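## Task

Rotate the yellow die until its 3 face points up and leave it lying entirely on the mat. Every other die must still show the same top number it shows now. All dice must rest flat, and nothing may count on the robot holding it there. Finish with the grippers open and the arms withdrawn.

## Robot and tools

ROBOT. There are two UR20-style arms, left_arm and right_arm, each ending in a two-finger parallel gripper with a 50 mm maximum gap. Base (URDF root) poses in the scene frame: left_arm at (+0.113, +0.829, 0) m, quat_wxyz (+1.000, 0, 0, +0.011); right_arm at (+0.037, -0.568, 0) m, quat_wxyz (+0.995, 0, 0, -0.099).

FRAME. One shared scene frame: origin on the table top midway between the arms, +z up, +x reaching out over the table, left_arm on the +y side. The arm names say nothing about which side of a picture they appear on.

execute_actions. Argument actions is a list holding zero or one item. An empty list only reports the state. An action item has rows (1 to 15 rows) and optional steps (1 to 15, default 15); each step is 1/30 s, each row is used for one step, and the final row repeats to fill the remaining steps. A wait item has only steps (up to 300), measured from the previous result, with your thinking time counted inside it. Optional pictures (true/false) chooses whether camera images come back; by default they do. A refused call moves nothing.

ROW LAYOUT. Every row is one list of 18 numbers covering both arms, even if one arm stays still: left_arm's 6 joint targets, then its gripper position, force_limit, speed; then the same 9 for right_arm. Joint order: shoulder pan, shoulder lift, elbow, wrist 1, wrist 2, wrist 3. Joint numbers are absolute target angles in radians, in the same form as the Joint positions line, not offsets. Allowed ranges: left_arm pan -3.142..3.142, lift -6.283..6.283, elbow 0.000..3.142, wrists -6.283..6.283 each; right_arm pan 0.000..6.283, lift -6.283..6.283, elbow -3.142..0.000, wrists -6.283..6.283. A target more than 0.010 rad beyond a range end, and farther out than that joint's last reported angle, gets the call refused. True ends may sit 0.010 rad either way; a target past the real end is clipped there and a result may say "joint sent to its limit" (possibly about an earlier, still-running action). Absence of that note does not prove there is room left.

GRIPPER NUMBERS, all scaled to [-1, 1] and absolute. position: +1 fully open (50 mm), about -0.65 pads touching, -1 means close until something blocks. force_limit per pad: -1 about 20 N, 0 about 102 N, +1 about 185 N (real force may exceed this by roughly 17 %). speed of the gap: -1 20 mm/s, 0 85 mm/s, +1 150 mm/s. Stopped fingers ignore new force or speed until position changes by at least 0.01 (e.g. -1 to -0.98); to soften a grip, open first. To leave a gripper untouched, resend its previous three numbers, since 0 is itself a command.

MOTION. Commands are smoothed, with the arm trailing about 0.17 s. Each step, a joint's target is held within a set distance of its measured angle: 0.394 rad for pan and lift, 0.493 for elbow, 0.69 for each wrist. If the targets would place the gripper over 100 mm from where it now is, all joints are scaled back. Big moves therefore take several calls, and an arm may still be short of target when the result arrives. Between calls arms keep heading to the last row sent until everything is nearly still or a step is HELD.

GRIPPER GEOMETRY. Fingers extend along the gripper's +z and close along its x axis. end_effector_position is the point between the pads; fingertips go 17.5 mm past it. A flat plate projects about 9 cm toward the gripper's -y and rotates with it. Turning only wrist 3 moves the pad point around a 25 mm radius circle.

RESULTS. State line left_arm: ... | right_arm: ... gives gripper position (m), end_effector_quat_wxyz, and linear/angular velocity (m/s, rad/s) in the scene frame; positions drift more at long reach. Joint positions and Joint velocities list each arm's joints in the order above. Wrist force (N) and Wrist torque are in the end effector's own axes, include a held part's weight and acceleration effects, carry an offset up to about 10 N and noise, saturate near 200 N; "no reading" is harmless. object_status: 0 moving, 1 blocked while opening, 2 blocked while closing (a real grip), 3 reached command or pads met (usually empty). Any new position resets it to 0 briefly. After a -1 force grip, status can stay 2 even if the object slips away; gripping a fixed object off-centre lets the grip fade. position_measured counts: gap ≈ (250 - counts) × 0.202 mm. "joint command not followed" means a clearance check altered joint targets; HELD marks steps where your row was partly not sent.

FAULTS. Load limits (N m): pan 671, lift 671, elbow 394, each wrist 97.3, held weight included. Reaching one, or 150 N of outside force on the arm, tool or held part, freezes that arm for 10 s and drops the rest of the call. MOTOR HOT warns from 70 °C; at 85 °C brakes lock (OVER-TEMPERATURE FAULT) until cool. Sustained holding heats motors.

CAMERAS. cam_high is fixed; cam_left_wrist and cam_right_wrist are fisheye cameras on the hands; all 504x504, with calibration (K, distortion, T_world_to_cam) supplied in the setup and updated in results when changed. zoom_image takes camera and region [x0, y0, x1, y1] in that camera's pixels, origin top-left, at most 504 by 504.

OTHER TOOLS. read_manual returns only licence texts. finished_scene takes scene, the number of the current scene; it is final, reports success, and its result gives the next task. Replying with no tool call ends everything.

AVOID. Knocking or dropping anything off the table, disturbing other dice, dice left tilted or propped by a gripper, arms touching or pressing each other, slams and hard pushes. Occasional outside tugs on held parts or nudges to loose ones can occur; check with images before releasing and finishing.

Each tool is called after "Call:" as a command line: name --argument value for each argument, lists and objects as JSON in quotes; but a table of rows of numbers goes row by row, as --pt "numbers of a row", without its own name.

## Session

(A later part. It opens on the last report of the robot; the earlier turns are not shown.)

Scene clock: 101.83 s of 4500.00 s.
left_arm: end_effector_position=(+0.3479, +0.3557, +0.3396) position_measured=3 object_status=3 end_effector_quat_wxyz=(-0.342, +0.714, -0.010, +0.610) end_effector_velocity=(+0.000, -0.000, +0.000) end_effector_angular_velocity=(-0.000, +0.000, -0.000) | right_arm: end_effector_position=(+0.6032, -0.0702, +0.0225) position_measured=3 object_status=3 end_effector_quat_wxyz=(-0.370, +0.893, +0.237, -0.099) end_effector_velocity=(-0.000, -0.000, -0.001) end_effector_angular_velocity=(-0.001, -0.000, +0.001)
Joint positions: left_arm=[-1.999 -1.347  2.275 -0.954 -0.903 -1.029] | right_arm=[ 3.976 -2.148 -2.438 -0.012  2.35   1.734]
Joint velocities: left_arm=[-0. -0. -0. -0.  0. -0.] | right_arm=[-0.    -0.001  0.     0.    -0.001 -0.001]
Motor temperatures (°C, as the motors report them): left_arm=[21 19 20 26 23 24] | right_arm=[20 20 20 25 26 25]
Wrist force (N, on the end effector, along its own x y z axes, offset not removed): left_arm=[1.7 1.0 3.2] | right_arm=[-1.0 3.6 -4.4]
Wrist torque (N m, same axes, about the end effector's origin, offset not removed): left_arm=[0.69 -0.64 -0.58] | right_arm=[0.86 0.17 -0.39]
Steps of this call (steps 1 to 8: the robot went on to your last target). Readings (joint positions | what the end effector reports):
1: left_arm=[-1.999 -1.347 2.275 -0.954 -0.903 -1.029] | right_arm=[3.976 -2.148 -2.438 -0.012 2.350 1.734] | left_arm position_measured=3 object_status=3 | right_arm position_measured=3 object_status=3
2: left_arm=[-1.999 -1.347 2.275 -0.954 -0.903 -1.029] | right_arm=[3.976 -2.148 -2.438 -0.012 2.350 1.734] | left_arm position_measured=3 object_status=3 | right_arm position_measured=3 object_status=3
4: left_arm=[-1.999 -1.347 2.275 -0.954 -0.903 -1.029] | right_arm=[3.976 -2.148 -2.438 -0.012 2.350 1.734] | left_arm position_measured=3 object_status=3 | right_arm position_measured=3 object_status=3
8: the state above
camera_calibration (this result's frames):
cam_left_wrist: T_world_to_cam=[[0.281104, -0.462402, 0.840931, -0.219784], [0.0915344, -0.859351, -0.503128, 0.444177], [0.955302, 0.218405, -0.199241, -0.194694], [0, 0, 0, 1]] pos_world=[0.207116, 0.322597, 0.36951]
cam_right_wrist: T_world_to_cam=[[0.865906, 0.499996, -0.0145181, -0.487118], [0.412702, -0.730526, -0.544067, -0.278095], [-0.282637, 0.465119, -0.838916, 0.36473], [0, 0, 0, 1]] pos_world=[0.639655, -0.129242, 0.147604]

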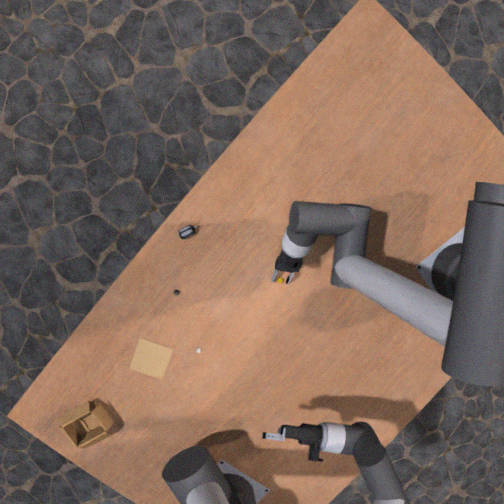

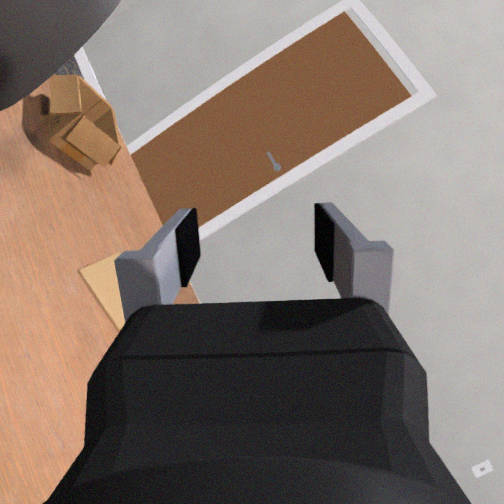

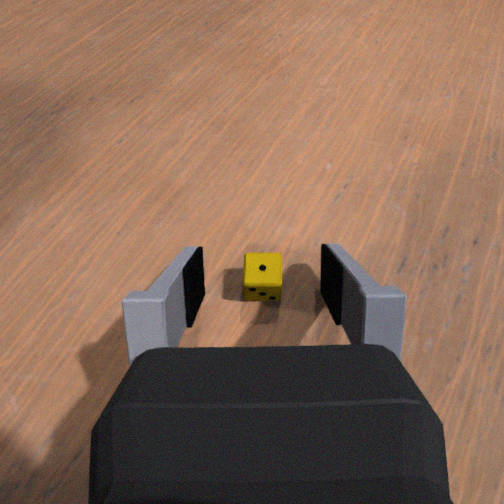

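Another 1 mm down, then grip.

Call:
execute_actions --actions '[{"rows":[[-1.999,-1.347,2.275,-0.954,-0.903,-1.029,1,0,0,3.9763,-2.1498,-2.4382,-0.01,2.3496,1.7335,1,-0.5,0]],"steps":15}]' --pictures false

Call:
execute_actions --actions '[{"rows":[[-1.999,-1.347,2.275,-0.954,-0.903,-1.029,1,0,0,3.9763,-2.1498,-2.4382,-0.01,2.3496,1.7335,-1,-0.5,0]],"steps":15}]' --pictures false

Call:
execute_actions --actions '[{"steps":10}]'

Scene clock: 108.90 s of 4500.00 s.
left_arm: end_effector_position=(+0.3479, +0.3557, +0.3396) position_measured=3 object_status=3 end_effector_quat_wxyz=(-0.342, +0.714, -0.010, +0.610) end_effector_velocity=(-0.000, -0.000, -0.000) end_effector_angular_velocity=(-0.002, +0.001, -0.000) | right_arm: end_effector_position=(+0.6032, -0.0702, +0.0215) position_measured=3 object_status=3 end_effector_quat_wxyz=(-0.370, +0.893, +0.237, -0.099) end_effector_velocity=(+0.000, -0.000, -0.000) end_effector_angular_velocity=(-0.000, -0.000, +0.000)
Joint positions: left_arm=[-1.999 -1.347  2.275 -0.954 -0.903 -1.029] | right_arm=[ 3.976 -2.15  -2.438 -0.01   2.35   1.734]
Joint velocities: left_arm=[-0.    -0.     0.    -0.001  0.    -0.   ] | right_arm=[-0.    -0.    -0.     0.    -0.    -0.001]
Motor temperatures (°C, as the motors report them): left_arm=[21 19 20 26 23 24] | right_arm=[20 20 20 25 26 25]
Wrist force (N, on the end effector, along its own x y z axes, offset not removed): left_arm=[0.9 -0.4 0.7] | right_arm=[3.3 4.4 -4.0]
Wrist torque (N m, same axes, about the end effector's origin, offset not removed): left_arm=[0.41 -0.41 -0.58] | right_arm=[0.75 -0.60 -0.51]
Steps of this call (steps 1 to 15: the robot went on to your last target; steps 16 to 90: nothing new was sent; then 3.57 s passed at rest; steps 91 to 105: all 15 steps of this action). Readings (joint positions | what the end effector reports):
91: left_arm=[-1.999 -1.347 2.275 -0.954 -0.903 -1.029] | right_arm=[3.976 -2.148 -2.438 -0.012 2.350 1.734] | left_arm position_measured=3 object_status=3 | right_arm position_measured=3 object_status=3
92: left_arm=[-1.999 -1.347 2.275 -0.954 -0.903 -1.029] | right_arm=[3.976 -2.148 -2.438 -0.012 2.350 1.734] | left_arm position_measured=3 object_status=3 | right_arm position_measured=3 object_status=3
94: left_arm=[-1.999 -1.347 2.275 -0.954 -0.903 -1.029] | right_arm=[3.976 -2.149 -2.438 -0.011 2.350 1.734] | left_arm position_measured=3 object_status=3 | right_arm position_measured=3 object_status=3
98: left_arm=[-1.999 -1.347 2.275 -0.954 -0.903 -1.029] | right_arm=[3.976 -2.149 -2.438 -0.010 2.350 1.734] | left_arm position_measured=3 object_status=3 | right_arm position_measured=3 object_status=3
105: the state above

Scene clock: 109.40 s of 4500.00 s.
left_arm: end_effector_position=(+0.3479, +0.3557, +0.3396) position_measured=3 object_status=3 end_effector_quat_wxyz=(-0.342, +0.714, -0.010, +0.610) end_effector_velocity=(-0.001, -0.001, -0.000) end_effector_angular_velocity=(+0.000, -0.001, -0.002) | right_arm: end_effector_position=(+0.6032, -0.0702, +0.0215) position_measured=181 object_status=0 end_effector_quat_wxyz=(-0.370, +0.893, +0.237, -0.099) end_effector_velocity=(-0.000, -0.000, -0.001) end_effector_angular_velocity=(-0.000, +0.001, +0.001)
Joint positions: left_arm=[-1.999 -1.347  2.275 -0.954 -0.903 -1.029] | right_arm=[ 3.976 -2.15  -2.438 -0.01   2.35   1.734]
Joint velocities: left_arm=[-0.002  0.001 -0.     0.     0.    -0.001] | right_arm=[ 0.    -0.001 -0.     0.     0.    -0.001]
Motor temperatures (°C, as the motors report them): left_arm=[21 19 20 26 23 24] | right_arm=[20 20 20 25 26 25]
Wrist force (N, on the end effector, along its own x y z axes, offset not removed): left_arm=[8.1 2.8 1.6] | right_arm=[0.3 2.0 -4.4]
Wrist torque (N m, same axes, about the end effector's origin, offset not removed): left_arm=[1.03 -1.98 -0.71] | right_arm=[0.42 -0.14 -0.47]
Steps of this call (steps 1 to 15: all 15 steps of this action). Readings (joint positions | what the end effector reports):
1: left_arm=[-1.999 -1.347 2.275 -0.954 -0.903 -1.029] | right_arm=[3.976 -2.150 -2.438 -0.010 2.350 1.734] | left_arm position_measured=3 object_status=3 | right_arm position_measured=11 object_status=0
2: left_arm=[-1.999 -1.347 2.275 -0.954 -0.903 -1.029] | right_arm=[3.976 -2.150 -2.438 -0.010 2.350 1.734] | left_arm position_measured=3 object_status=3 | right_arm position_measured=25 object_status=0
4: left_arm=[-1.999 -1.347 2.275 -0.954 -0.903 -1.029] | right_arm=[3.976 -2.150 -2.438 -0.010 2.350 1.734] | left_arm position_measured=3 object_status=3 | right_arm position_measured=53 object_status=0
8: left_arm=[-1.999 -1.347 2.275 -0.954 -0.903 -1.029] | right_arm=[3.976 -2.150 -2.438 -0.010 2.350 1.734] | left_arm position_measured=3 object_status=3 | right_arm position_measured=109 object_status=0
15: the state above

Scene clock: 109.73 s of 4500.00 s.
left_arm: end_effector_position=(+0.3479, +0.3557, +0.3396) position_measured=3 object_status=3 end_effector_quat_wxyz=(-0.342, +0.714, -0.010, +0.610) end_effector_velocity=(-0.000, +0.000, -0.000) end_effector_angular_velocity=(-0.002, +0.001, +0.002) | right_arm: end_effector_position=(+0.6032, -0.0702, +0.0215) position_measured=181 object_status=2 end_effector_quat_wxyz=(-0.370, +0.893, +0.237, -0.099) end_effector_velocity=(-0.000, +0.000, +0.000) end_effector_angular_velocity=(+0.001, -0.000, +0.000)
Joint positions: left_arm=[-1.999 -1.347  2.275 -0.954 -0.903 -1.029] | right_arm=[ 3.976 -2.15  -2.438 -0.01   2.35   1.734]
Joint velocities: left_arm=[ 0.001 -0.    -0.    -0.002 -0.002 -0.   ] | right_arm=[ 0.     0.    -0.     0.001  0.    -0.   ]
Motor temperatures (°C, as the motors report them): left_arm=[21 19 20 26 23 24] | right_arm=[20 20 20 25 26 25]
Wrist force (N, on the end effector, along its own x y z axes, offset not removed): left_arm=[4.2 2.0 -0.8] | right_arm=[1.8 0.0 -4.0]
Wrist torque (N m, same axes, about the end effector's origin, offset not removed): left_arm=[0.71 -1.19 -0.55] | right_arm=[-0.03 -0.37 -0.28]
Steps of this call (steps 1 to 10: the robot went on to your last target). Readings (joint positions | what the end effector reports):
1: left_arm=[-1.999 -1.347 2.275 -0.954 -0.903 -1.029] | right_arm=[3.976 -2.150 -2.438 -0.010 2.350 1.734] | left_arm position_measured=3 object_status=3 | right_arm position_measured=181 object_status=0
2: left_arm=[-1.999 -1.347 2.275 -0.954 -0.903 -1.029] | right_arm=[3.976 -2.150 -2.438 -0.010 2.350 1.734] | left_arm position_measured=3 object_status=3 | right_arm position_measured=181 object_status=0
4: left_arm=[-1.999 -1.347 2.275 -0.954 -0.903 -1.029] | right_arm=[3.976 -2.150 -2.438 -0.010 2.350 1.734] | left_arm position_measured=3 object_status=3 | right_arm position_measured=181 object_status=0
8: left_arm=[-1.999 -1.347 2.275 -0.954 -0.903 -1.029] | right_arm=[3.976 -2.150 -2.438 -0.010 2.350 1.734] | left_arm position_measured=3 object_status=3 | right_arm position_measured=181 object_status=2
10: the state above
camera_calibration (this result's frames):
cam_left_wrist: T_world_to_cam=[[0.281104, -0.462402, 0.840931, -0.219784], [0.0915343, -0.859351, -0.503128, 0.444176], [0.955302, 0.218405, -0.199241, -0.194694], [0, 0, 0, 1]] pos_world=[0.207116, 0.322597, 0.36951]
cam_right_wrist: T_world_to_cam=[[0.865907, 0.499994, -0.0145192, -0.487131], [0.412705, -0.730535, -0.544053, -0.278658], [-0.28263, 0.465107, -0.838925, 0.363867], [0, 0, 0, 1]] pos_world=[0.639654, -0.129244, 0.14658]

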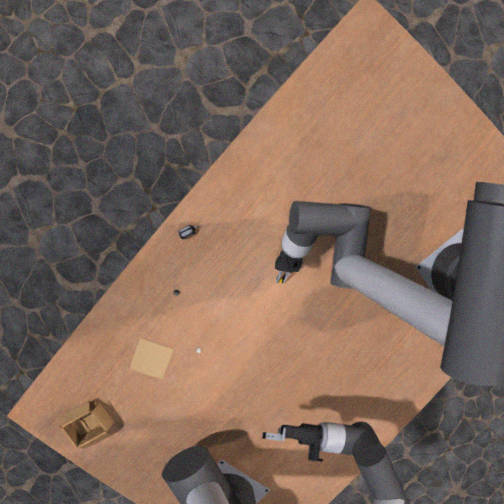

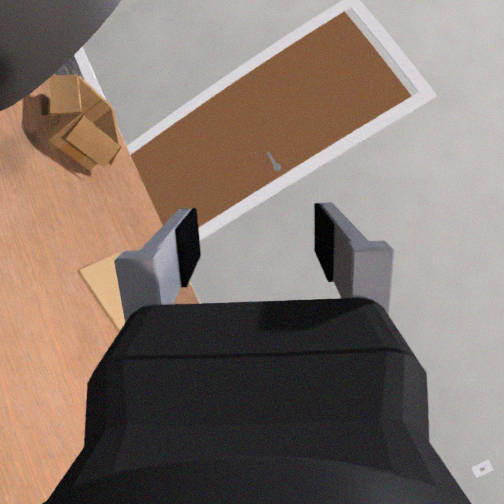

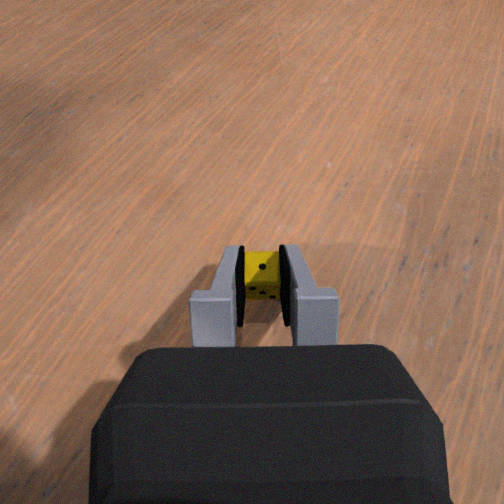

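Call:
execute_actions --actions '[{"rows":[[-2.4,-1.347,2.275,-0.954,-0.903,-1.029,1,0,0,3.9763,-1.85,-2.4382,-0.01,2.3496,1.7335,-1,-0.5,0]],"steps":15}]' --pictures false

Call:
execute_actions --actions '[{"rows":[[-2.4,-1.347,2.275,-0.954,-0.903,-1.029,1,0,0,4.465,-2.1,-1.9115,0.28,1.571,0,-1,-0.5,0]],"steps":15}]' --pictures false

Call:
execute_actions --actions '[{"steps":45}]' --pictures false

Call:
execute_actions --actions '[{"rows":[[-2.4,-1.347,2.275,-0.954,-0.903,-1.029,1,0,0,4.465,-2.2954,-1.9115,0.28,1.571,0,-1,-0.5,0]],"steps":15}]' --pictures false

Call:
execute_actions --actions '[{"steps":30}]'

Scene clock: 126.37 s of 4500.00 s.
left_arm: end_effector_position=(+0.1671, +0.3035, +0.3396) position_measured=3 object_status=3 end_effector_quat_wxyz=(-0.228, +0.701, -0.137, +0.662) end_effector_velocity=(-0.181, -0.018, +0.000) end_effector_angular_velocity=(+0.001, -0.001, -0.344) | right_arm: end_effector_position=(+0.6273, -0.0524, +0.2252) position_measured=181 object_status=2 end_effector_quat_wxyz=(-0.411, +0.867, +0.282, +0.016) end_effector_velocity=(+0.002, +0.002, +0.222) end_effector_angular_velocity=(+0.169, -0.228, +0.001)
Joint positions: left_arm=[-2.357 -1.347  2.275 -0.954 -0.903 -1.029] | right_arm=[ 3.976 -1.885 -2.438 -0.01   2.35   1.734]
Joint velocities: left_arm=[-0.344  0.     0.     0.001 -0.001  0.001] | right_arm=[ 0.     0.284 -0.     0.     0.001 -0.   ]
Motor temperatures (°C, as the motors report them): left_arm=[21 19 20 26 23 24] | right_arm=[20 20 20 25 26 25]
Wrist force (N, on the end effector, along its own x y z axes, offset not removed): left_arm=[-1.6 4.3 -5.8] | right_arm=[1.5 0.7 -5.3]
Wrist torque (N m, same axes, about the end effector's origin, offset not removed): left_arm=[1.12 0.13 -0.43] | right_arm=[0.24 -0.20 -0.30]
Steps of this call (steps 1 to 15: the robot went on to your last target; steps 16 to 90: nothing new was sent; then 13.13 s passed at rest; steps 91 to 105: all 15 steps of this action). Readings (joint positions | what the end effector reports):
91: left_arm=[-1.999 -1.347 2.275 -0.954 -0.903 -1.029] | right_arm=[3.976 -2.149 -2.438 -0.010 2.350 1.734] | left_arm position_measured=3 object_status=3 | right_arm position_measured=181 object_status=2
92: left_arm=[-2.006 -1.347 2.275 -0.954 -0.903 -1.029] | right_arm=[3.976 -2.143 -2.438 -0.010 2.350 1.734] | left_arm position_measured=3 object_status=3 | right_arm position_measured=181 object_status=2
94: left_arm=[-2.054 -1.347 2.275 -0.954 -0.903 -1.029] | right_arm=[3.976 -2.102 -2.438 -0.010 2.350 1.734] | left_arm position_measured=3 object_status=3 | right_arm position_measured=181 object_status=2
98: left_arm=[-2.183 -1.347 2.275 -0.954 -0.903 -1.029] | right_arm=[3.976 -2.014 -2.438 -0.010 2.350 1.734] | left_arm position_measured=3 object_status=3 | right_arm position_measured=181 object_status=2
105: the state above

Scene clock: 126.87 s of 4500.00 s.
left_arm: end_effector_position=(+0.1450, +0.3017, +0.3396) position_measured=3 object_status=3 end_effector_quat_wxyz=(-0.214, +0.698, -0.152, +0.666) end_effector_velocity=(-0.004, +0.000, -0.000) end_effector_angular_velocity=(-0.003, +0.002, -0.005) | right_arm: end_effector_position=(+0.7276, +0.1531, +0.2462) position_measured=181 object_status=2 end_effector_quat_wxyz=(-0.309, +0.779, +0.503, +0.212) end_effector_velocity=(+0.143, +0.485, +0.067) end_effector_angular_velocity=(-0.016, -1.337, +0.662)
Joint positions: left_arm=[-2.399 -1.347  2.275 -0.954 -0.903 -1.029] | right_arm=[ 4.165 -1.968 -2.225  0.111  2.046  1.406]
Joint velocities: left_arm=[-0.006 -0.    -0.    -0.002 -0.002 -0.001] | right_arm=[ 0.429 -0.192  0.447  0.244 -0.664 -0.87 ]
Motor temperatures (°C, as the motors report them): left_arm=[21 19 20 26 23 24] | right_arm=[20 20 20 25 26 25]
Wrist force (N, on the end effector, along its own x y z axes, offset not removed): left_arm=[3.6 -0.1 0.3] | right_arm=[1.8 4.7 -1.1]
Wrist torque (N m, same axes, about the end effector's origin, offset not removed): left_arm=[0.41 -1.21 -0.65] | right_arm=[1.11 -0.30 -0.28]
Steps of this call (steps 1 to 15: all 15 steps of this action). Readings (joint positions | what the end effector reports):
1: left_arm=[-2.367 -1.347 2.275 -0.954 -0.903 -1.029] | right_arm=[3.977 -1.877 -2.438 -0.010 2.349 1.733] | left_arm position_measured=3 object_status=3 | right_arm position_measured=181 object_status=2
2: left_arm=[-2.375 -1.347 2.275 -0.954 -0.903 -1.029] | right_arm=[3.983 -1.877 -2.431 -0.004 2.342 1.727] | left_arm position_measured=3 object_status=3 | right_arm position_measured=181 object_status=2
4: left_arm=[-2.385 -1.347 2.275 -0.954 -0.903 -1.029] | right_arm=[4.010 -1.893 -2.398 0.016 2.299 1.684] | left_arm position_measured=3 object_status=3 | right_arm position_measured=181 object_status=2
8: left_arm=[-2.395 -1.347 2.275 -0.954 -0.903 -1.029] | right_arm=[4.064 -1.921 -2.333 0.052 2.206 1.590] | left_arm position_measured=3 object_status=3 | right_arm position_measured=181 object_status=2
15: the state above

Scene clock: 128.37 s of 4500.00 s.
left_arm: end_effector_position=(+0.1446, +0.3017, +0.3396) position_measured=3 object_status=3 end_effector_quat_wxyz=(-0.214, +0.698, -0.152, +0.666) end_effector_velocity=(+0.001, -0.001, -0.000) end_effector_angular_velocity=(-0.001, +0.000, -0.000) | right_arm: end_effector_position=(+0.7677, +0.4934, +0.3391) position_measured=181 object_status=2 end_effector_quat_wxyz=(+0.104, +0.195, +0.860, +0.459) end_effector_velocity=(-0.001, +0.000, +0.002) end_effector_angular_velocity=(+0.001, -0.003, +0.002)
Joint positions: left_arm=[-2.4   -1.347  2.275 -0.954 -0.903 -1.029] | right_arm=[ 4.465 -2.1   -1.912  0.28   1.571  0.   ]
Joint velocities: left_arm=[ 0.002 -0.     0.    -0.001  0.002 -0.001] | right_arm=[ 0.001  0.001  0.     0.    -0.    -0.002]
Motor temperatures (°C, as the motors report them): left_arm=[21 19 20 26 23 24] | right_arm=[20 20 20 25 26 25]
Wrist force (N, on the end effector, along its own x y z axes, offset not removed): left_arm=[-2.5 3.9 -5.5] | right_arm=[2.3 1.4 -3.7]
Wrist torque (N m, same axes, about the end effector's origin, offset not removed): left_arm=[0.85 0.23 -0.34] | right_arm=[0.24 -0.43 -0.35]
Steps of this call (steps 1 to 45: the robot went on to your last target). Readings (joint positions | what the end effector reports):
1: left_arm=[-2.399 -1.347 2.275 -0.954 -0.903 -1.029] | right_arm=[4.180 -1.974 -2.210 0.119 2.024 1.376] | left_arm position_measured=3 object_status=3 | right_arm position_measured=181 object_status=2
2: left_arm=[-2.399 -1.347 2.275 -0.954 -0.903 -1.029] | right_arm=[4.194 -1.980 -2.195 0.127 2.001 1.345] | left_arm position_measured=3 object_status=3 | right_arm position_measured=181 object_status=2
4: left_arm=[-2.400 -1.347 2.275 -0.954 -0.903 -1.029] | right_arm=[4.223 -1.993 -2.166 0.144 1.957 1.278] | left_arm position_measured=3 object_status=3 | right_arm position_measured=181 object_status=2
8: left_arm=[-2.400 -1.347 2.275 -0.954 -0.903 -1.029] | right_arm=[4.279 -2.019 -2.106 0.176 1.867 1.124] | left_arm position_measured=3 object_status=3 | right_arm position_measured=181 object_status=2
45: the state above

Scene clock: 128.87 s of 4500.00 s.
left_arm: end_effector_position=(+0.1446, +0.3017, +0.3396) position_measured=3 object_status=3 end_effector_quat_wxyz=(-0.214, +0.698, -0.152, +0.666) end_effector_velocity=(-0.002, -0.001, +0.000) end_effector_angular_velocity=(-0.001, +0.001, -0.005) | right_arm: end_effector_position=(+0.7672, +0.4924, +0.1208) position_measured=181 object_status=2 end_effector_quat_wxyz=(+0.087, +0.204, +0.896, +0.384) end_effector_velocity=(-0.009, -0.021, -0.249) end_effector_angular_velocity=(-0.177, +0.085, -0.000)
Joint positions: left_arm=[-2.4   -1.347  2.275 -0.954 -0.903 -1.029] | right_arm=[ 4.465 -2.271 -1.912  0.28   1.571  0.   ]
Joint velocities: left_arm=[-0.003 -0.    -0.    -0.001  0.002  0.   ] | right_arm=[-0.    -0.196  0.    -0.     0.     0.   ]
Motor temperatures (°C, as the motors report them): left_arm=[21 19 20 26 23 24] | right_arm=[20 20 20 25 26 25]
Wrist force (N, on the end effector, along its own x y z axes, offset not removed): left_arm=[6.0 -0.1 -0.4] | right_arm=[3.8 -2.3 -1.8]
Wrist torque (N m, same axes, about the end effector's origin, offset not removed): left_arm=[0.33 -1.50 -0.73] | right_arm=[-0.31 -0.69 -0.51]
Steps of this call (steps 1 to 15: all 15 steps of this action). Readings (joint positions | what the end effector reports):
1: left_arm=[-2.400 -1.347 2.275 -0.954 -0.903 -1.029] | right_arm=[4.465 -2.100 -1.912 0.280 1.571 0.000] | left_arm position_measured=3 object_status=3 | right_arm position_measured=181 object_status=2
2: left_arm=[-2.400 -1.347 2.275 -0.954 -0.903 -1.029] | right_arm=[4.465 -2.106 -1.911 0.280 1.571 0.000] | left_arm position_measured=3 object_status=3 | right_arm position_measured=181 object_status=2
4: left_arm=[-2.400 -1.347 2.275 -0.954 -0.903 -1.029] | right_arm=[4.465 -2.134 -1.911 0.280 1.571 0.000] | left_arm position_measured=3 object_status=3 | right_arm position_measured=181 object_status=2
8: left_arm=[-2.400 -1.347 2.275 -0.954 -0.903 -1.029] | right_arm=[4.465 -2.188 -1.911 0.280 1.571 0.000] | left_arm position_measured=3 object_status=3 | right_arm position_measured=181 object_status=2
15: the state above

Scene clock: 129.87 s of 4500.00 s.
left_arm: end_effector_position=(+0.1446, +0.3017, +0.3396) position_measured=3 object_status=3 end_effector_quat_wxyz=(-0.214, +0.698, -0.152, +0.666) end_effector_velocity=(+0.000, +0.000, -0.000) end_effector_angular_velocity=(+0.000, +0.000, +0.002) | right_arm: end_effector_position=(+0.7658, +0.4896, +0.0901) position_measured=181 object_status=2 end_effector_quat_wxyz=(+0.085, +0.205, +0.901, +0.373) end_effector_velocity=(-0.000, -0.000, -0.002) end_effector_angular_velocity=(-0.002, +0.001, +0.000)
Joint positions: left_arm=[-2.4   -1.347  2.275 -0.954 -0.903 -1.029] | right_arm=[ 4.465 -2.295 -1.912  0.28   1.571 -0.   ]
Joint velocities: left_arm=[ 0.001  0.    -0.    -0.    -0.001  0.   ] | right_arm=[-0.    -0.001  0.    -0.001  0.001  0.   ]
Motor temperatures (°C, as the motors report them): left_arm=[21 19 20 26 23 24] | right_arm=[20 20 20 25 26 25]
Wrist force (N, on the end effector, along its own x y z axes, offset not removed): left_arm=[-0.4 -1.6 1.5] | right_arm=[-0.8 0.7 0.2]
Wrist torque (N m, same axes, about the end effector's origin, offset not removed): left_arm=[-0.01 -0.20 -0.67] | right_arm=[0.38 0.14 -0.37]
Steps of this call (steps 1 to 30: the robot went on to your last target). Readings (joint positions | what the end effector reports):
1: left_arm=[-2.400 -1.347 2.275 -0.954 -0.903 -1.029] | right_arm=[4.465 -2.277 -1.912 0.280 1.571 0.000] | left_arm position_measured=3 object_status=3 | right_arm position_measured=181 object_status=2
2: left_arm=[-2.400 -1.347 2.275 -0.954 -0.903 -1.029] | right_arm=[4.465 -2.281 -1.912 0.280 1.571 0.000] | left_arm position_measured=3 object_status=3 | right_arm position_measured=181 object_status=2
4: left_arm=[-2.400 -1.347 2.275 -0.954 -0.903 -1.029] | right_arm=[4.465 -2.287 -1.912 0.280 1.571 0.000] | left_arm position_measured=3 object_status=3 | right_arm position_measured=181 object_status=2
8: left_arm=[-2.400 -1.347 2.275 -0.954 -0.903 -1.029] | right_arm=[4.465 -2.293 -1.912 0.280 1.571 0.000] | left_arm position_measured=3 object_status=3 | right_arm position_measured=181 object_status=2
30: the state above
All arms were judged still, so your last target was given up. Only a new action makes them travel on or press farther. Fingers that are still opening or closing keep moving.
camera_calibration (this result's frames):
cam_left_wrist: T_world_to_cam=[[0.078305, -0.535446, 0.840932, -0.136268], [-0.251174, -0.826906, -0.503127, 0.456103], [0.964769, -0.171823, -0.199241, 0.127685], [0, 0, 0, 1]] pos_world=[0.0020454, 0.326129, 0.36951]
cam_right_wrist: T_world_to_cam=[[-0.895782, 0.44448, -0.0035985, 0.468456], [0.239084, 0.488631, 0.839094, -0.487988], [0.374718, 0.750784, -0.543975, -0.462839], [0, 0, 0, 1]] pos_world=[0.709739, 0.377719, 0.159381]

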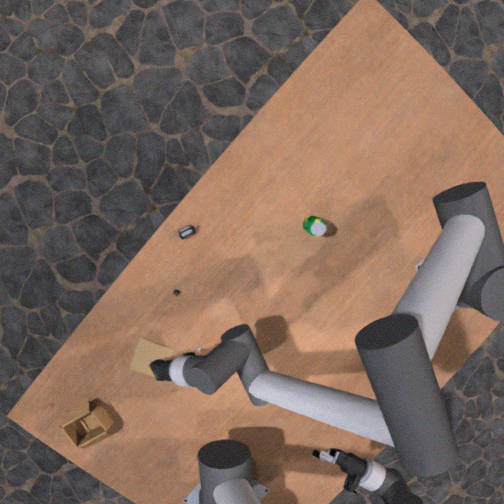

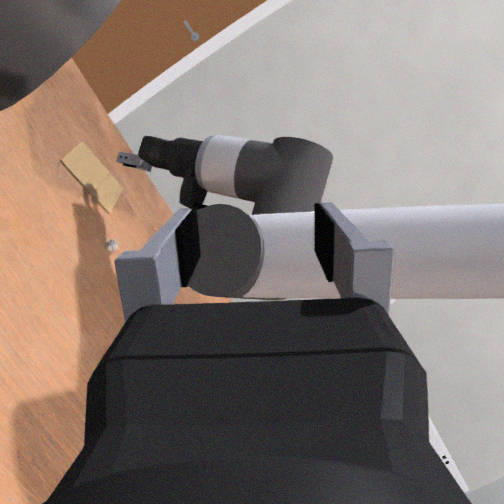

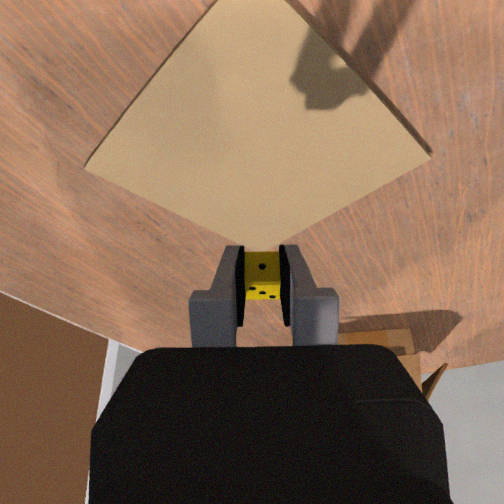

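Call:
execute_actions --actions '[{"rows":[[-2.4,-1.347,2.275,-0.954,-0.903,-1.029,1,0,0,4.465,-2.3589,-1.9094,0.3413,1.571,0,-1,-0.5,0]],"steps":15}]' --pictures false

Call:
execute_actions --actions '[{"rows":[[-2.4,-1.347,2.275,-0.954,-0.903,-1.029,1,0,0,4.465,-2.3622,-1.9094,0.3446,1.571,0,-1,-0.5,0]],"steps":15}]' --pictures false

Call:
execute_actions --actions '[{"steps":10}]'

Scene clock: 142.10 s of 4500.00 s.
left_arm: end_effector_position=(+0.1446, +0.3017, +0.3396) position_measured=3 object_status=3 end_effector_quat_wxyz=(-0.214, +0.698, -0.152, +0.666) end_effector_velocity=(-0.000, +0.001, -0.000) end_effector_angular_velocity=(-0.002, -0.000, +0.002) | right_arm: end_effector_position=(+0.7658, +0.4896, +0.0337) position_measured=181 object_status=2 end_effector_quat_wxyz=(+0.085, +0.205, +0.901, +0.373) end_effector_velocity=(-0.000, -0.000, -0.014) end_effector_angular_velocity=(-0.000, -0.001, +0.001)
Joint positions: left_arm=[-2.4   -1.347  2.275 -0.954 -0.903 -1.029] | right_arm=[ 4.465 -2.357 -1.909  0.339  1.571 -0.   ]
Joint velocities: left_arm=[-0.     0.     0.    -0.    -0.002 -0.002] | right_arm=[ 0.    -0.015  0.     0.015  0.    -0.002]
Motor temperatures (°C, as the motors report them): left_arm=[21 19 20 26 23 24] | right_arm=[20 20 20 25 26 25]
Wrist force (N, on the end effector, along its own x y z axes, offset not removed): left_arm=[2.8 3.8 1.6] | right_arm=[-2.4 0.9 -3.1]
Wrist torque (N m, same axes, about the end effector's origin, offset not removed): left_arm=[1.26 -0.86 -0.61] | right_arm=[0.08 0.43 -0.21]
Steps of this call (steps 1 to 90: nothing new was sent; then 8.73 s passed at rest; steps 91 to 105: all 15 steps of this action). Readings (joint positions | what the end effector reports):
91: left_arm=[-2.400 -1.347 2.275 -0.954 -0.903 -1.029] | right_arm=[4.465 -2.296 -1.911 0.280 1.571 -0.000] | left_arm position_measured=3 object_status=3 | right_arm position_measured=181 object_status=2
92: left_arm=[-2.400 -1.347 2.275 -0.954 -0.903 -1.029] | right_arm=[4.465 -2.302 -1.911 0.287 1.571 -0.000] | left_arm position_measured=3 object_status=3 | right_arm position_measured=181 object_status=2
94: left_arm=[-2.400 -1.347 2.275 -0.954 -0.903 -1.029] | right_arm=[4.465 -2.323 -1.911 0.307 1.571 -0.000] | left_arm position_measured=3 object_status=3 | right_arm position_measured=181 object_status=2
98: left_arm=[-2.400 -1.347 2.275 -0.954 -0.903 -1.029] | right_arm=[4.465 -2.347 -1.910 0.329 1.571 -0.000] | left_arm position_measured=3 object_status=3 | right_arm position_measured=181 object_status=2
105: the state above

Scene clock: 142.60 s of 4500.00 s.
left_arm: end_effector_position=(+0.1446, +0.3017, +0.3396) position_measured=3 object_status=3 end_effector_quat_wxyz=(-0.214, +0.698, -0.152, +0.666) end_effector_velocity=(+0.000, -0.000, +0.000) end_effector_angular_velocity=(-0.001, +0.000, -0.000) | right_arm: end_effector_position=(+0.7658, +0.4894, +0.0291) position_measured=181 object_status=2 end_effector_quat_wxyz=(+0.085, +0.205, +0.901, +0.373) end_effector_velocity=(-0.001, +0.000, -0.001) end_effector_angular_velocity=(+0.000, +0.002, +0.000)
Joint positions: left_arm=[-2.4   -1.347  2.275 -0.954 -0.903 -1.029] | right_arm=[ 4.465 -2.362 -1.909  0.344  1.571 -0.   ]
Joint velocities: left_arm=[ 0.    -0.    -0.     0.     0.    -0.001] | right_arm=[-0.    -0.001 -0.     0.     0.001  0.001]
Motor temperatures (°C, as the motors report them): left_arm=[21 19 20 26 23 24] | right_arm=[20 20 20 25 26 25]
Wrist force (N, on the end effector, along its own x y z axes, offset not removed): left_arm=[1.2 -0.3 5.7] | right_arm=[3.3 2.3 -3.0]
Wrist torque (N m, same axes, about the end effector's origin, offset not removed): left_arm=[0.56 -0.60 -0.57] | right_arm=[0.46 -0.61 -0.45]
Steps of this call (steps 1 to 15: all 15 steps of this action). Readings (joint positions | what the end effector reports):
1: left_arm=[-2.400 -1.347 2.275 -0.954 -0.903 -1.029] | right_arm=[4.465 -2.358 -1.909 0.340 1.571 -0.000] | left_arm position_measured=3 object_status=3 | right_arm position_measured=181 object_status=2
2: left_arm=[-2.400 -1.347 2.275 -0.954 -0.903 -1.029] | right_arm=[4.465 -2.358 -1.909 0.341 1.571 -0.000] | left_arm position_measured=3 object_status=3 | right_arm position_measured=181 object_status=2
4: left_arm=[-2.400 -1.347 2.275 -0.954 -0.903 -1.029] | right_arm=[4.465 -2.360 -1.909 0.342 1.571 -0.000] | left_arm position_measured=3 object_status=3 | right_arm position_measured=181 object_status=2
8: left_arm=[-2.400 -1.347 2.275 -0.954 -0.903 -1.029] | right_arm=[4.465 -2.361 -1.909 0.344 1.571 -0.000] | left_arm position_measured=3 object_status=3 | right_arm position_measured=181 object_status=2
15: the state above

Scene clock: 142.93 s of 4500.00 s.
left_arm: end_effector_position=(+0.1446, +0.3017, +0.3396) position_measured=3 object_status=3 end_effector_quat_wxyz=(-0.214, +0.698, -0.152, +0.666) end_effector_velocity=(+0.001, +0.000, +0.000) end_effector_angular_velocity=(-0.001, -0.001, +0.002) | right_arm: end_effector_position=(+0.7658, +0.4894, +0.0290) position_measured=181 object_status=2 end_effector_quat_wxyz=(+0.085, +0.205, +0.901, +0.373) end_effector_velocity=(+0.000, +0.001, +0.004) end_effector_angular_velocity=(+0.003, -0.001, -0.001)
Joint positions: left_arm=[-2.4   -1.347  2.275 -0.954 -0.903 -1.029] | right_arm=[ 4.465 -2.362 -1.909  0.345  1.571  0.   ]
Joint velocities: left_arm=[ 0.002  0.     0.     0.001 -0.    -0.001] | right_arm=[ 0.     0.003 -0.     0.    -0.001  0.001]
Motor temperatures (°C, as the motors report them): left_arm=[21 19 20 26 23 24] | right_arm=[20 20 20 25 26 25]
Wrist force (N, on the end effector, along its own x y z axes, offset not removed): left_arm=[2.3 4.9 2.3] | right_arm=[2.4 3.2 -3.7]
Wrist torque (N m, same axes, about the end effector's origin, offset not removed): left_arm=[1.39 -0.91 -0.66] | right_arm=[0.61 -0.60 -0.34]
Steps of this call (steps 1 to 10: the robot went on to your last target). Readings (joint positions | what the end effector reports):
1: left_arm=[-2.400 -1.347 2.275 -0.954 -0.903 -1.029] | right_arm=[4.465 -2.362 -1.909 0.345 1.571 -0.000] | left_arm position_measured=3 object_status=3 | right_arm position_measured=181 object_status=2
2: left_arm=[-2.400 -1.347 2.275 -0.954 -0.903 -1.029] | right_arm=[4.465 -2.362 -1.909 0.345 1.571 -0.000] | left_arm position_measured=3 object_status=3 | right_arm position_measured=181 object_status=2
4: left_arm=[-2.400 -1.347 2.275 -0.954 -0.903 -1.029] | right_arm=[4.465 -2.362 -1.909 0.345 1.571 -0.000] | left_arm position_measured=3 object_status=3 | right_arm position_measured=181 object_status=2
8: left_arm=[-2.400 -1.347 2.275 -0.954 -0.903 -1.029] | right_arm=[4.465 -2.362 -1.909 0.345 1.571 -0.000] | left_arm position_measured=3 object_status=3 | right_arm position_measured=181 object_status=2
10: the state above
camera_calibration (this result's frames):
cam_left_wrist: T_world_to_cam=[[0.0783112, -0.535445, 0.840931, -0.136267], [-0.251165, -0.826909, -0.503128, 0.456105], [0.964771, -0.171812, -0.199241, 0.127683], [0, 0, 0, 1]] pos_world=[0.00204444, 0.326132, 0.36951]
cam_right_wrist: T_world_to_cam=[[-0.89578, 0.444482, -0.00360158, 0.468239], [0.239121, 0.488707, 0.839039, -0.436703], [0.374698, 0.750734, -0.544059, -0.495904], [0, 0, 0, 1]] pos_world=[0.709678, 0.377587, 0.0982962]

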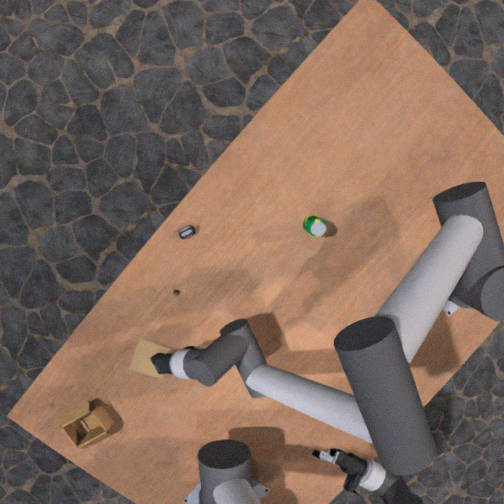

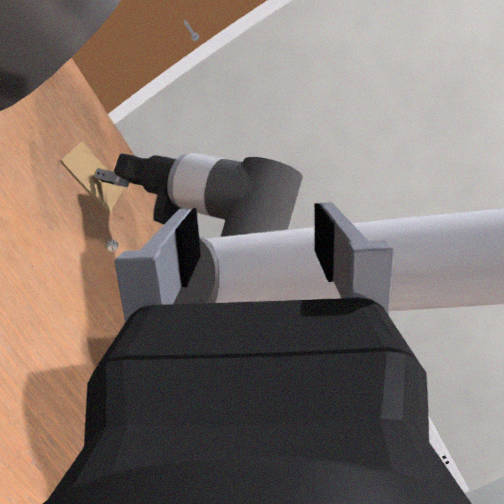

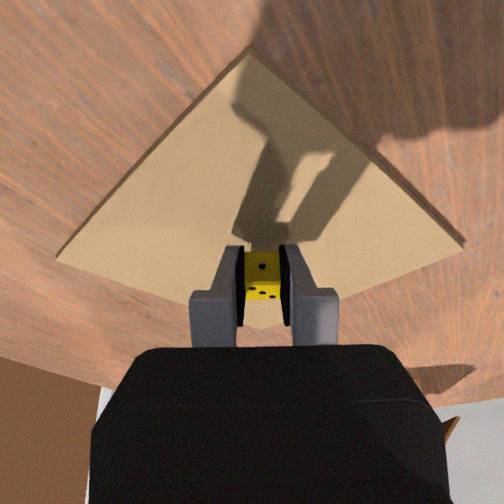

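Call:
execute_actions --actions '[{"rows":[[-2.4,-1.347,2.275,-0.954,-0.903,-1.029,1,0,0,4.465,-2.3638,-1.9094,0.3462,1.571,0,-1,-0.5,0]],"steps":15}]' --pictures false

Call:
execute_actions --actions '[{"steps":8}]' --pictures false

Scene clock: 147.47 s of 4500.00 s.
left_arm: end_effector_position=(+0.1446, +0.3017, +0.3396) position_measured=3 object_status=3 end_effector_quat_wxyz=(-0.214, +0.698, -0.152, +0.666) end_effector_velocity=(-0.000, -0.000, -0.000) end_effector_angular_velocity=(-0.001, -0.000, -0.002) | right_arm: end_effector_position=(+0.7657, +0.4894, +0.0275) position_measured=181 object_status=2 end_effector_quat_wxyz=(+0.085, +0.205, +0.901, +0.373) end_effector_velocity=(+0.000, +0.000, +0.002) end_effector_angular_velocity=(+0.002, -0.001, -0.000)
Joint positions: left_arm=[-2.4   -1.347  2.275 -0.954 -0.903 -1.029] | right_arm=[ 4.465 -2.364 -1.909  0.346  1.571 -0.   ]
Joint velocities: left_arm=[-0.001  0.     0.    -0.     0.001 -0.001] | right_arm=[-0.     0.001  0.     0.001 -0.    -0.   ]
Motor temperatures (°C, as the motors report them): left_arm=[21 19 20 26 23 24] | right_arm=[20 20 20 25 26 25]
Wrist force (N, on the end effector, along its own x y z axes, offset not removed): left_arm=[0.3 0.1 2.2] | right_arm=[6.0 -0.9 0.4]
Wrist torque (N m, same axes, about the end effector's origin, offset not removed): left_arm=[0.44 -0.45 -0.58] | right_arm=[-0.16 -1.42 -0.54]
Steps of this call (steps 1 to 15: the robot went on to your last target; steps 16 to 90: nothing new was sent; then 1.03 s passed at rest; steps 91 to 105: all 15 steps of this action). Readings (joint positions | what the end effector reports):
91: left_arm=[-2.400 -1.347 2.275 -0.954 -0.903 -1.029] | right_arm=[4.465 -2.362 -1.909 0.345 1.571 -0.000] | left_arm position_measured=3 object_status=3 | right_arm position_measured=181 object_status=2
92: left_arm=[-2.400 -1.347 2.275 -0.954 -0.903 -1.029] | right_arm=[4.465 -2.362 -1.909 0.345 1.571 -0.000] | left_arm position_measured=3 object_status=3 | right_arm position_measured=181 object_status=2
94: left_arm=[-2.400 -1.347 2.275 -0.954 -0.903 -1.029] | right_arm=[4.465 -2.363 -1.909 0.345 1.571 -0.000] | left_arm position_measured=3 object_status=3 | right_arm position_measured=181 object_status=2
98: left_arm=[-2.400 -1.347 2.275 -0.954 -0.903 -1.029] | right_arm=[4.465 -2.364 -1.909 0.346 1.571 -0.000] | left_arm position_measured=3 object_status=3 | right_arm position_measured=181 object_status=2
105: the state above

Scene clock: 147.73 s of 4500.00 s.
left_arm: end_effector_position=(+0.1446, +0.3017, +0.3396) position_measured=3 object_status=3 end_effector_quat_wxyz=(-0.214, +0.698, -0.152, +0.666) end_effector_velocity=(-0.000, +0.000, +0.000) end_effector_angular_velocity=(+0.002, -0.001, -0.000) | right_arm: end_effector_position=(+0.7657, +0.4894, +0.0275) position_measured=181 object_status=2 end_effector_quat_wxyz=(+0.085, +0.205, +0.901, +0.373) end_effector_velocity=(+0.000, +0.000, +0.001) end_effector_angular_velocity=(+0.001, -0.000, +0.000)
Joint positions: left_arm=[-2.4   -1.347  2.275 -0.954 -0.903 -1.029] | right_arm=[ 4.465 -2.364 -1.909  0.346  1.571 -0.   ]
Joint velocities: left_arm=[-0.001  0.     0.     0.001 -0.     0.001] | right_arm=[-0.  0.  0.  0.  0. -0.]
Motor temperatures (°C, as the motors report them): left_arm=[21 19 20 26 23 24] | right_arm=[20 20 20 25 26 25]
Wrist force (N, on the end effector, along its own x y z axes, offset not removed): left_arm=[2.0 9.0 1.6] | right_arm=[0.5 3.7 -6.4]
Wrist torque (N m, same axes, about the end effector's origin, offset not removed): left_arm=[2.52 -0.73 -0.55] | right_arm=[0.79 -0.14 -0.37]
Steps of this call (steps 1 to 8: the robot went on to your last target). Readings (joint positions | what the end effector reports):
1: left_arm=[-2.400 -1.347 2.275 -0.954 -0.903 -1.029] | right_arm=[4.465 -2.364 -1.909 0.346 1.571 -0.000] | left_arm position_measured=3 object_status=3 | right_arm position_measured=181 object_status=2
2: left_arm=[-2.400 -1.347 2.275 -0.954 -0.903 -1.029] | right_arm=[4.465 -2.364 -1.909 0.346 1.571 -0.000] | left_arm position_measured=3 object_status=3 | right_arm position_measured=181 object_status=2
4: left_arm=[-2.400 -1.347 2.275 -0.954 -0.903 -1.029] | right_arm=[4.465 -2.364 -1.909 0.346 1.571 -0.000] | left_arm position_measured=3 object_status=3 | right_arm position_measured=181 object_status=2
8: the state above

Call:
execute_actions --actions '[{"rows":[[-2.4,-1.347,2.275,-0.954,-0.903,-1.029,1,0,0,4.465,-2.3652,-1.9094,0.3476,1.571,0,-1,-0.5,0]],"steps":15}]' --pictures false

Call:
execute_actions --actions '[{"steps":8}]' --pictures false

Scene clock: 152.50 s of 4500.00 s.
left_arm: end_effector_position=(+0.1446, +0.3017, +0.3396) position_measured=3 object_status=3 end_effector_quat_wxyz=(-0.214, +0.698, -0.152, +0.666) end_effector_velocity=(-0.001, -0.001, +0.000) end_effector_angular_velocity=(-0.000, -0.000, -0.005) | right_arm: end_effector_position=(+0.7657, +0.4893, +0.0262) position_measured=181 object_status=2 end_effector_quat_wxyz=(+0.085, +0.205, +0.901, +0.373) end_effector_velocity=(+0.000, -0.001, -0.002) end_effector_angular_velocity=(-0.002, +0.000, -0.000)
Joint positions: left_arm=[-2.4   -1.347  2.275 -0.954 -0.903 -1.029] | right_arm=[ 4.465 -2.365 -1.909  0.348  1.571 -0.   ]
Joint velocities: left_arm=[-0.002 -0.     0.     0.     0.003 -0.   ] | right_arm=[-0.    -0.001 -0.    -0.    -0.    -0.001]
Motor temperatures (°C, as the motors report them): left_arm=[21 19 20 26 23 24] | right_arm=[20 20 20 25 26 25]
Wrist force (N, on the end effector, along its own x y z axes, offset not removed): left_arm=[8.9 4.2 -2.4] | right_arm=[0.9 1.2 -2.4]
Wrist torque (N m, same axes, about the end effector's origin, offset not removed): left_arm=[1.10 -2.11 -0.79] | right_arm=[0.20 -0.13 -0.44]
Steps of this call (steps 1 to 15: the robot went on to your last target; steps 16 to 90: nothing new was sent; then 1.27 s passed at rest; steps 91 to 105: all 15 steps of this action). Readings (joint positions | what the end effector reports):
91: left_arm=[-2.400 -1.347 2.275 -0.954 -0.903 -1.029] | right_arm=[4.465 -2.364 -1.909 0.346 1.571 -0.000] | left_arm position_measured=3 object_status=3 | right_arm position_measured=181 object_status=2
92: left_arm=[-2.400 -1.347 2.275 -0.954 -0.903 -1.029] | right_arm=[4.465 -2.364 -1.909 0.346 1.571 -0.000] | left_arm position_measured=3 object_status=3 | right_arm position_measured=181 object_status=2
94: left_arm=[-2.400 -1.347 2.275 -0.954 -0.903 -1.029] | right_arm=[4.465 -2.364 -1.909 0.347 1.571 -0.000] | left_arm position_measured=3 object_status=3 | right_arm position_measured=181 object_status=2
98: left_arm=[-2.400 -1.347 2.275 -0.954 -0.903 -1.029] | right_arm=[4.465 -2.365 -1.909 0.347 1.571 -0.000] | left_arm position_measured=3 object_status=3 | right_arm position_measured=181 object_status=2
105: the state above

Scene clock: 152.77 s of 4500.00 s.
left_arm: end_effector_position=(+0.1446, +0.3017, +0.3396) position_measured=3 object_status=3 end_effector_quat_wxyz=(-0.214, +0.698, -0.152, +0.666) end_effector_velocity=(-0.000, -0.000, +0.000) end_effector_angular_velocity=(+0.001, -0.000, -0.002) | right_arm: end_effector_position=(+0.7657, +0.4893, +0.0262) position_measured=181 object_status=2 end_effector_quat_wxyz=(+0.085, +0.205, +0.901, +0.373) end_effector_velocity=(-0.000, -0.000, -0.001) end_effector_angular_velocity=(-0.001, -0.000, +0.000)
Joint positions: left_arm=[-2.4   -1.347  2.275 -0.954 -0.903 -1.029] | right_arm=[ 4.465 -2.365 -1.909  0.348  1.571 -0.   ]
Joint velocities: left_arm=[-0.001 -0.     0.     0.     0.001  0.001] | right_arm=[ 0.    -0.001 -0.     0.    -0.    -0.001]
Motor temperatures (°C, as the motors report them): left_arm=[21 19 20 26 23 24] | right_arm=[20 20 20 25 26 25]
Wrist force (N, on the end effector, along its own x y z axes, offset not removed): left_arm=[2.0 2.1 2.3] | right_arm=[0.4 3.0 -2.2]
Wrist torque (N m, same axes, about the end effector's origin, offset not removed): left_arm=[0.91 -0.88 -0.46] | right_arm=[0.58 -0.25 -0.45]
Steps of this call (steps 1 to 8: the robot went on to your last target). Readings (joint positions | what the end effector reports):
1: left_arm=[-2.400 -1.347 2.275 -0.954 -0.903 -1.029] | right_arm=[4.465 -2.365 -1.909 0.348 1.571 -0.000] | left_arm position_measured=3 object_status=3 | right_arm position_measured=181 object_status=2
2: left_arm=[-2.400 -1.347 2.275 -0.954 -0.903 -1.029] | right_arm=[4.465 -2.365 -1.909 0.348 1.571 -0.000] | left_arm position_measured=3 object_status=3 | right_arm position_measured=181 object_status=2
4: left_arm=[-2.400 -1.347 2.275 -0.954 -0.903 -1.029] | right_arm=[4.465 -2.365 -1.909 0.348 1.571 -0.000] | left_arm position_measured=3 object_status=3 | right_arm position_measured=181 object_status=2
8: the state above

Call:
execute_actions --actions '[{"rows":[[-2.4,-1.347,2.275,-0.954,-0.903,-1.029,1,0,0,4.465,-2.3665,-1.9094,0.3489,1.571,0,-1,-0.5,0]],"steps":15}]' --pictures false

Call:
execute_actions --actions '[{"steps":8}]' --pictures false

Scene clock: 163.77 s of 4500.00 s.
left_arm: end_effector_position=(+0.1446, +0.3017, +0.3396) position_measured=3 object_status=3 end_effector_quat_wxyz=(-0.214, +0.698, -0.152, +0.666) end_effector_velocity=(+0.000, +0.000, +0.001) end_effector_angular_velocity=(+0.001, -0.001, -0.001) | right_arm: end_effector_position=(+0.7657, +0.4892, +0.0250) position_measured=181 object_status=2 end_effector_quat_wxyz=(+0.085, +0.205, +0.901, +0.373) end_effector_velocity=(-0.000, +0.000, +0.001) end_effector_angular_velocity=(+0.001, -0.000, +0.001)
Joint positions: left_arm=[-2.4   -1.347  2.275 -0.954 -0.903 -1.029] | right_arm=[ 4.465 -2.366 -1.909  0.349  1.571 -0.   ]
Joint velocities: left_arm=[-0.    -0.    -0.     0.002  0.    -0.   ] | right_arm=[-0.     0.     0.     0.001  0.001 -0.   ]
Motor temperatures (°C, as the motors report them): left_arm=[21 19 20 26 23 24] | right_arm=[20 20 20 25 26 25]
Wrist force (N, on the end effector, along its own x y z axes, offset not removed): left_arm=[4.4 8.3 4.3] | right_arm=[1.3 6.2 -3.0]
Wrist torque (N m, same axes, about the end effector's origin, offset not removed): left_arm=[2.28 -1.12 -0.60] | right_arm=[1.13 -0.20 -0.53]
Steps of this call (steps 1 to 15: the robot went on to your last target; steps 16 to 90: nothing new was sent; then 7.50 s passed at rest; steps 91 to 105: all 15 steps of this action). Readings (joint positions | what the end effector reports):
91: left_arm=[-2.400 -1.347 2.275 -0.954 -0.903 -1.029] | right_arm=[4.465 -2.365 -1.909 0.348 1.571 -0.000] | left_arm position_measured=3 object_status=3 | right_arm position_measured=181 object_status=2
92: left_arm=[-2.400 -1.347 2.275 -0.954 -0.903 -1.029] | right_arm=[4.465 -2.365 -1.909 0.348 1.571 -0.000] | left_arm position_measured=3 object_status=3 | right_arm position_measured=181 object_status=2
94: left_arm=[-2.400 -1.347 2.275 -0.954 -0.903 -1.029] | right_arm=[4.465 -2.366 -1.909 0.348 1.571 -0.000] | left_arm position_measured=3 object_status=3 | right_arm position_measured=181 object_status=2
98: left_arm=[-2.400 -1.347 2.275 -0.954 -0.903 -1.029] | right_arm=[4.465 -2.366 -1.909 0.349 1.571 -0.000] | left_arm position_measured=3 object_status=3 | right_arm position_measured=181 object_status=2
105: the state above

Scene clock: 164.03 s of 4500.00 s.
left_arm: end_effector_position=(+0.1446, +0.3017, +0.3396) position_measured=3 object_status=3 end_effector_quat_wxyz=(-0.214, +0.698, -0.152, +0.666) end_effector_velocity=(+0.000, +0.001, +0.000) end_effector_angular_velocity=(+0.001, -0.000, +0.003) | right_arm: end_effector_position=(+0.7657, +0.4892, +0.0250) position_measured=181 object_status=2 end_effector_quat_wxyz=(+0.085, +0.205, +0.901, +0.373) end_effector_velocity=(-0.000, +0.000, +0.000) end_effector_angular_velocity=(+0.001, +0.000, +0.001)
Joint positions: left_arm=[-2.4   -1.347  2.275 -0.954 -0.903 -1.029] | right_arm=[ 4.465 -2.366 -1.909  0.349  1.571 -0.   ]
Joint velocities: left_arm=[ 0.001 -0.    -0.     0.001 -0.002  0.   ] | right_arm=[ 0.    -0.    -0.     0.001  0.001  0.   ]
Motor temperatures (°C, as the motors report them): left_arm=[21 19 20 26 23 24] | right_arm=[20 20 20 25 26 25]
Wrist force (N, on the end effector, along its own x y z axes, offset not removed): left_arm=[6.2 8.7 1.1] | right_arm=[3.2 -2.3 -4.2]
Wrist torque (N m, same axes, about the end effector's origin, offset not removed): left_arm=[2.01 -1.51 -0.68] | right_arm=[-0.38 -0.68 -0.47]
Steps of this call (steps 1 to 8: the robot went on to your last target). Readings (joint positions | what the end effector reports):
1: left_arm=[-2.400 -1.347 2.275 -0.954 -0.903 -1.029] | right_arm=[4.465 -2.366 -1.909 0.349 1.571 -0.000] | left_arm position_measured=3 object_status=3 | right_arm position_measured=181 object_status=2
2: left_arm=[-2.400 -1.347 2.275 -0.954 -0.903 -1.029] | right_arm=[4.465 -2.366 -1.909 0.349 1.571 -0.000] | left_arm position_measured=3 object_status=3 | right_arm position_measured=181 object_status=2
4: left_arm=[-2.400 -1.347 2.275 -0.954 -0.903 -1.029] | right_arm=[4.465 -2.366 -1.909 0.349 1.571 -0.000] | left_arm position_measured=3 object_status=3 | right_arm position_measured=181 object_status=2
8: the state above


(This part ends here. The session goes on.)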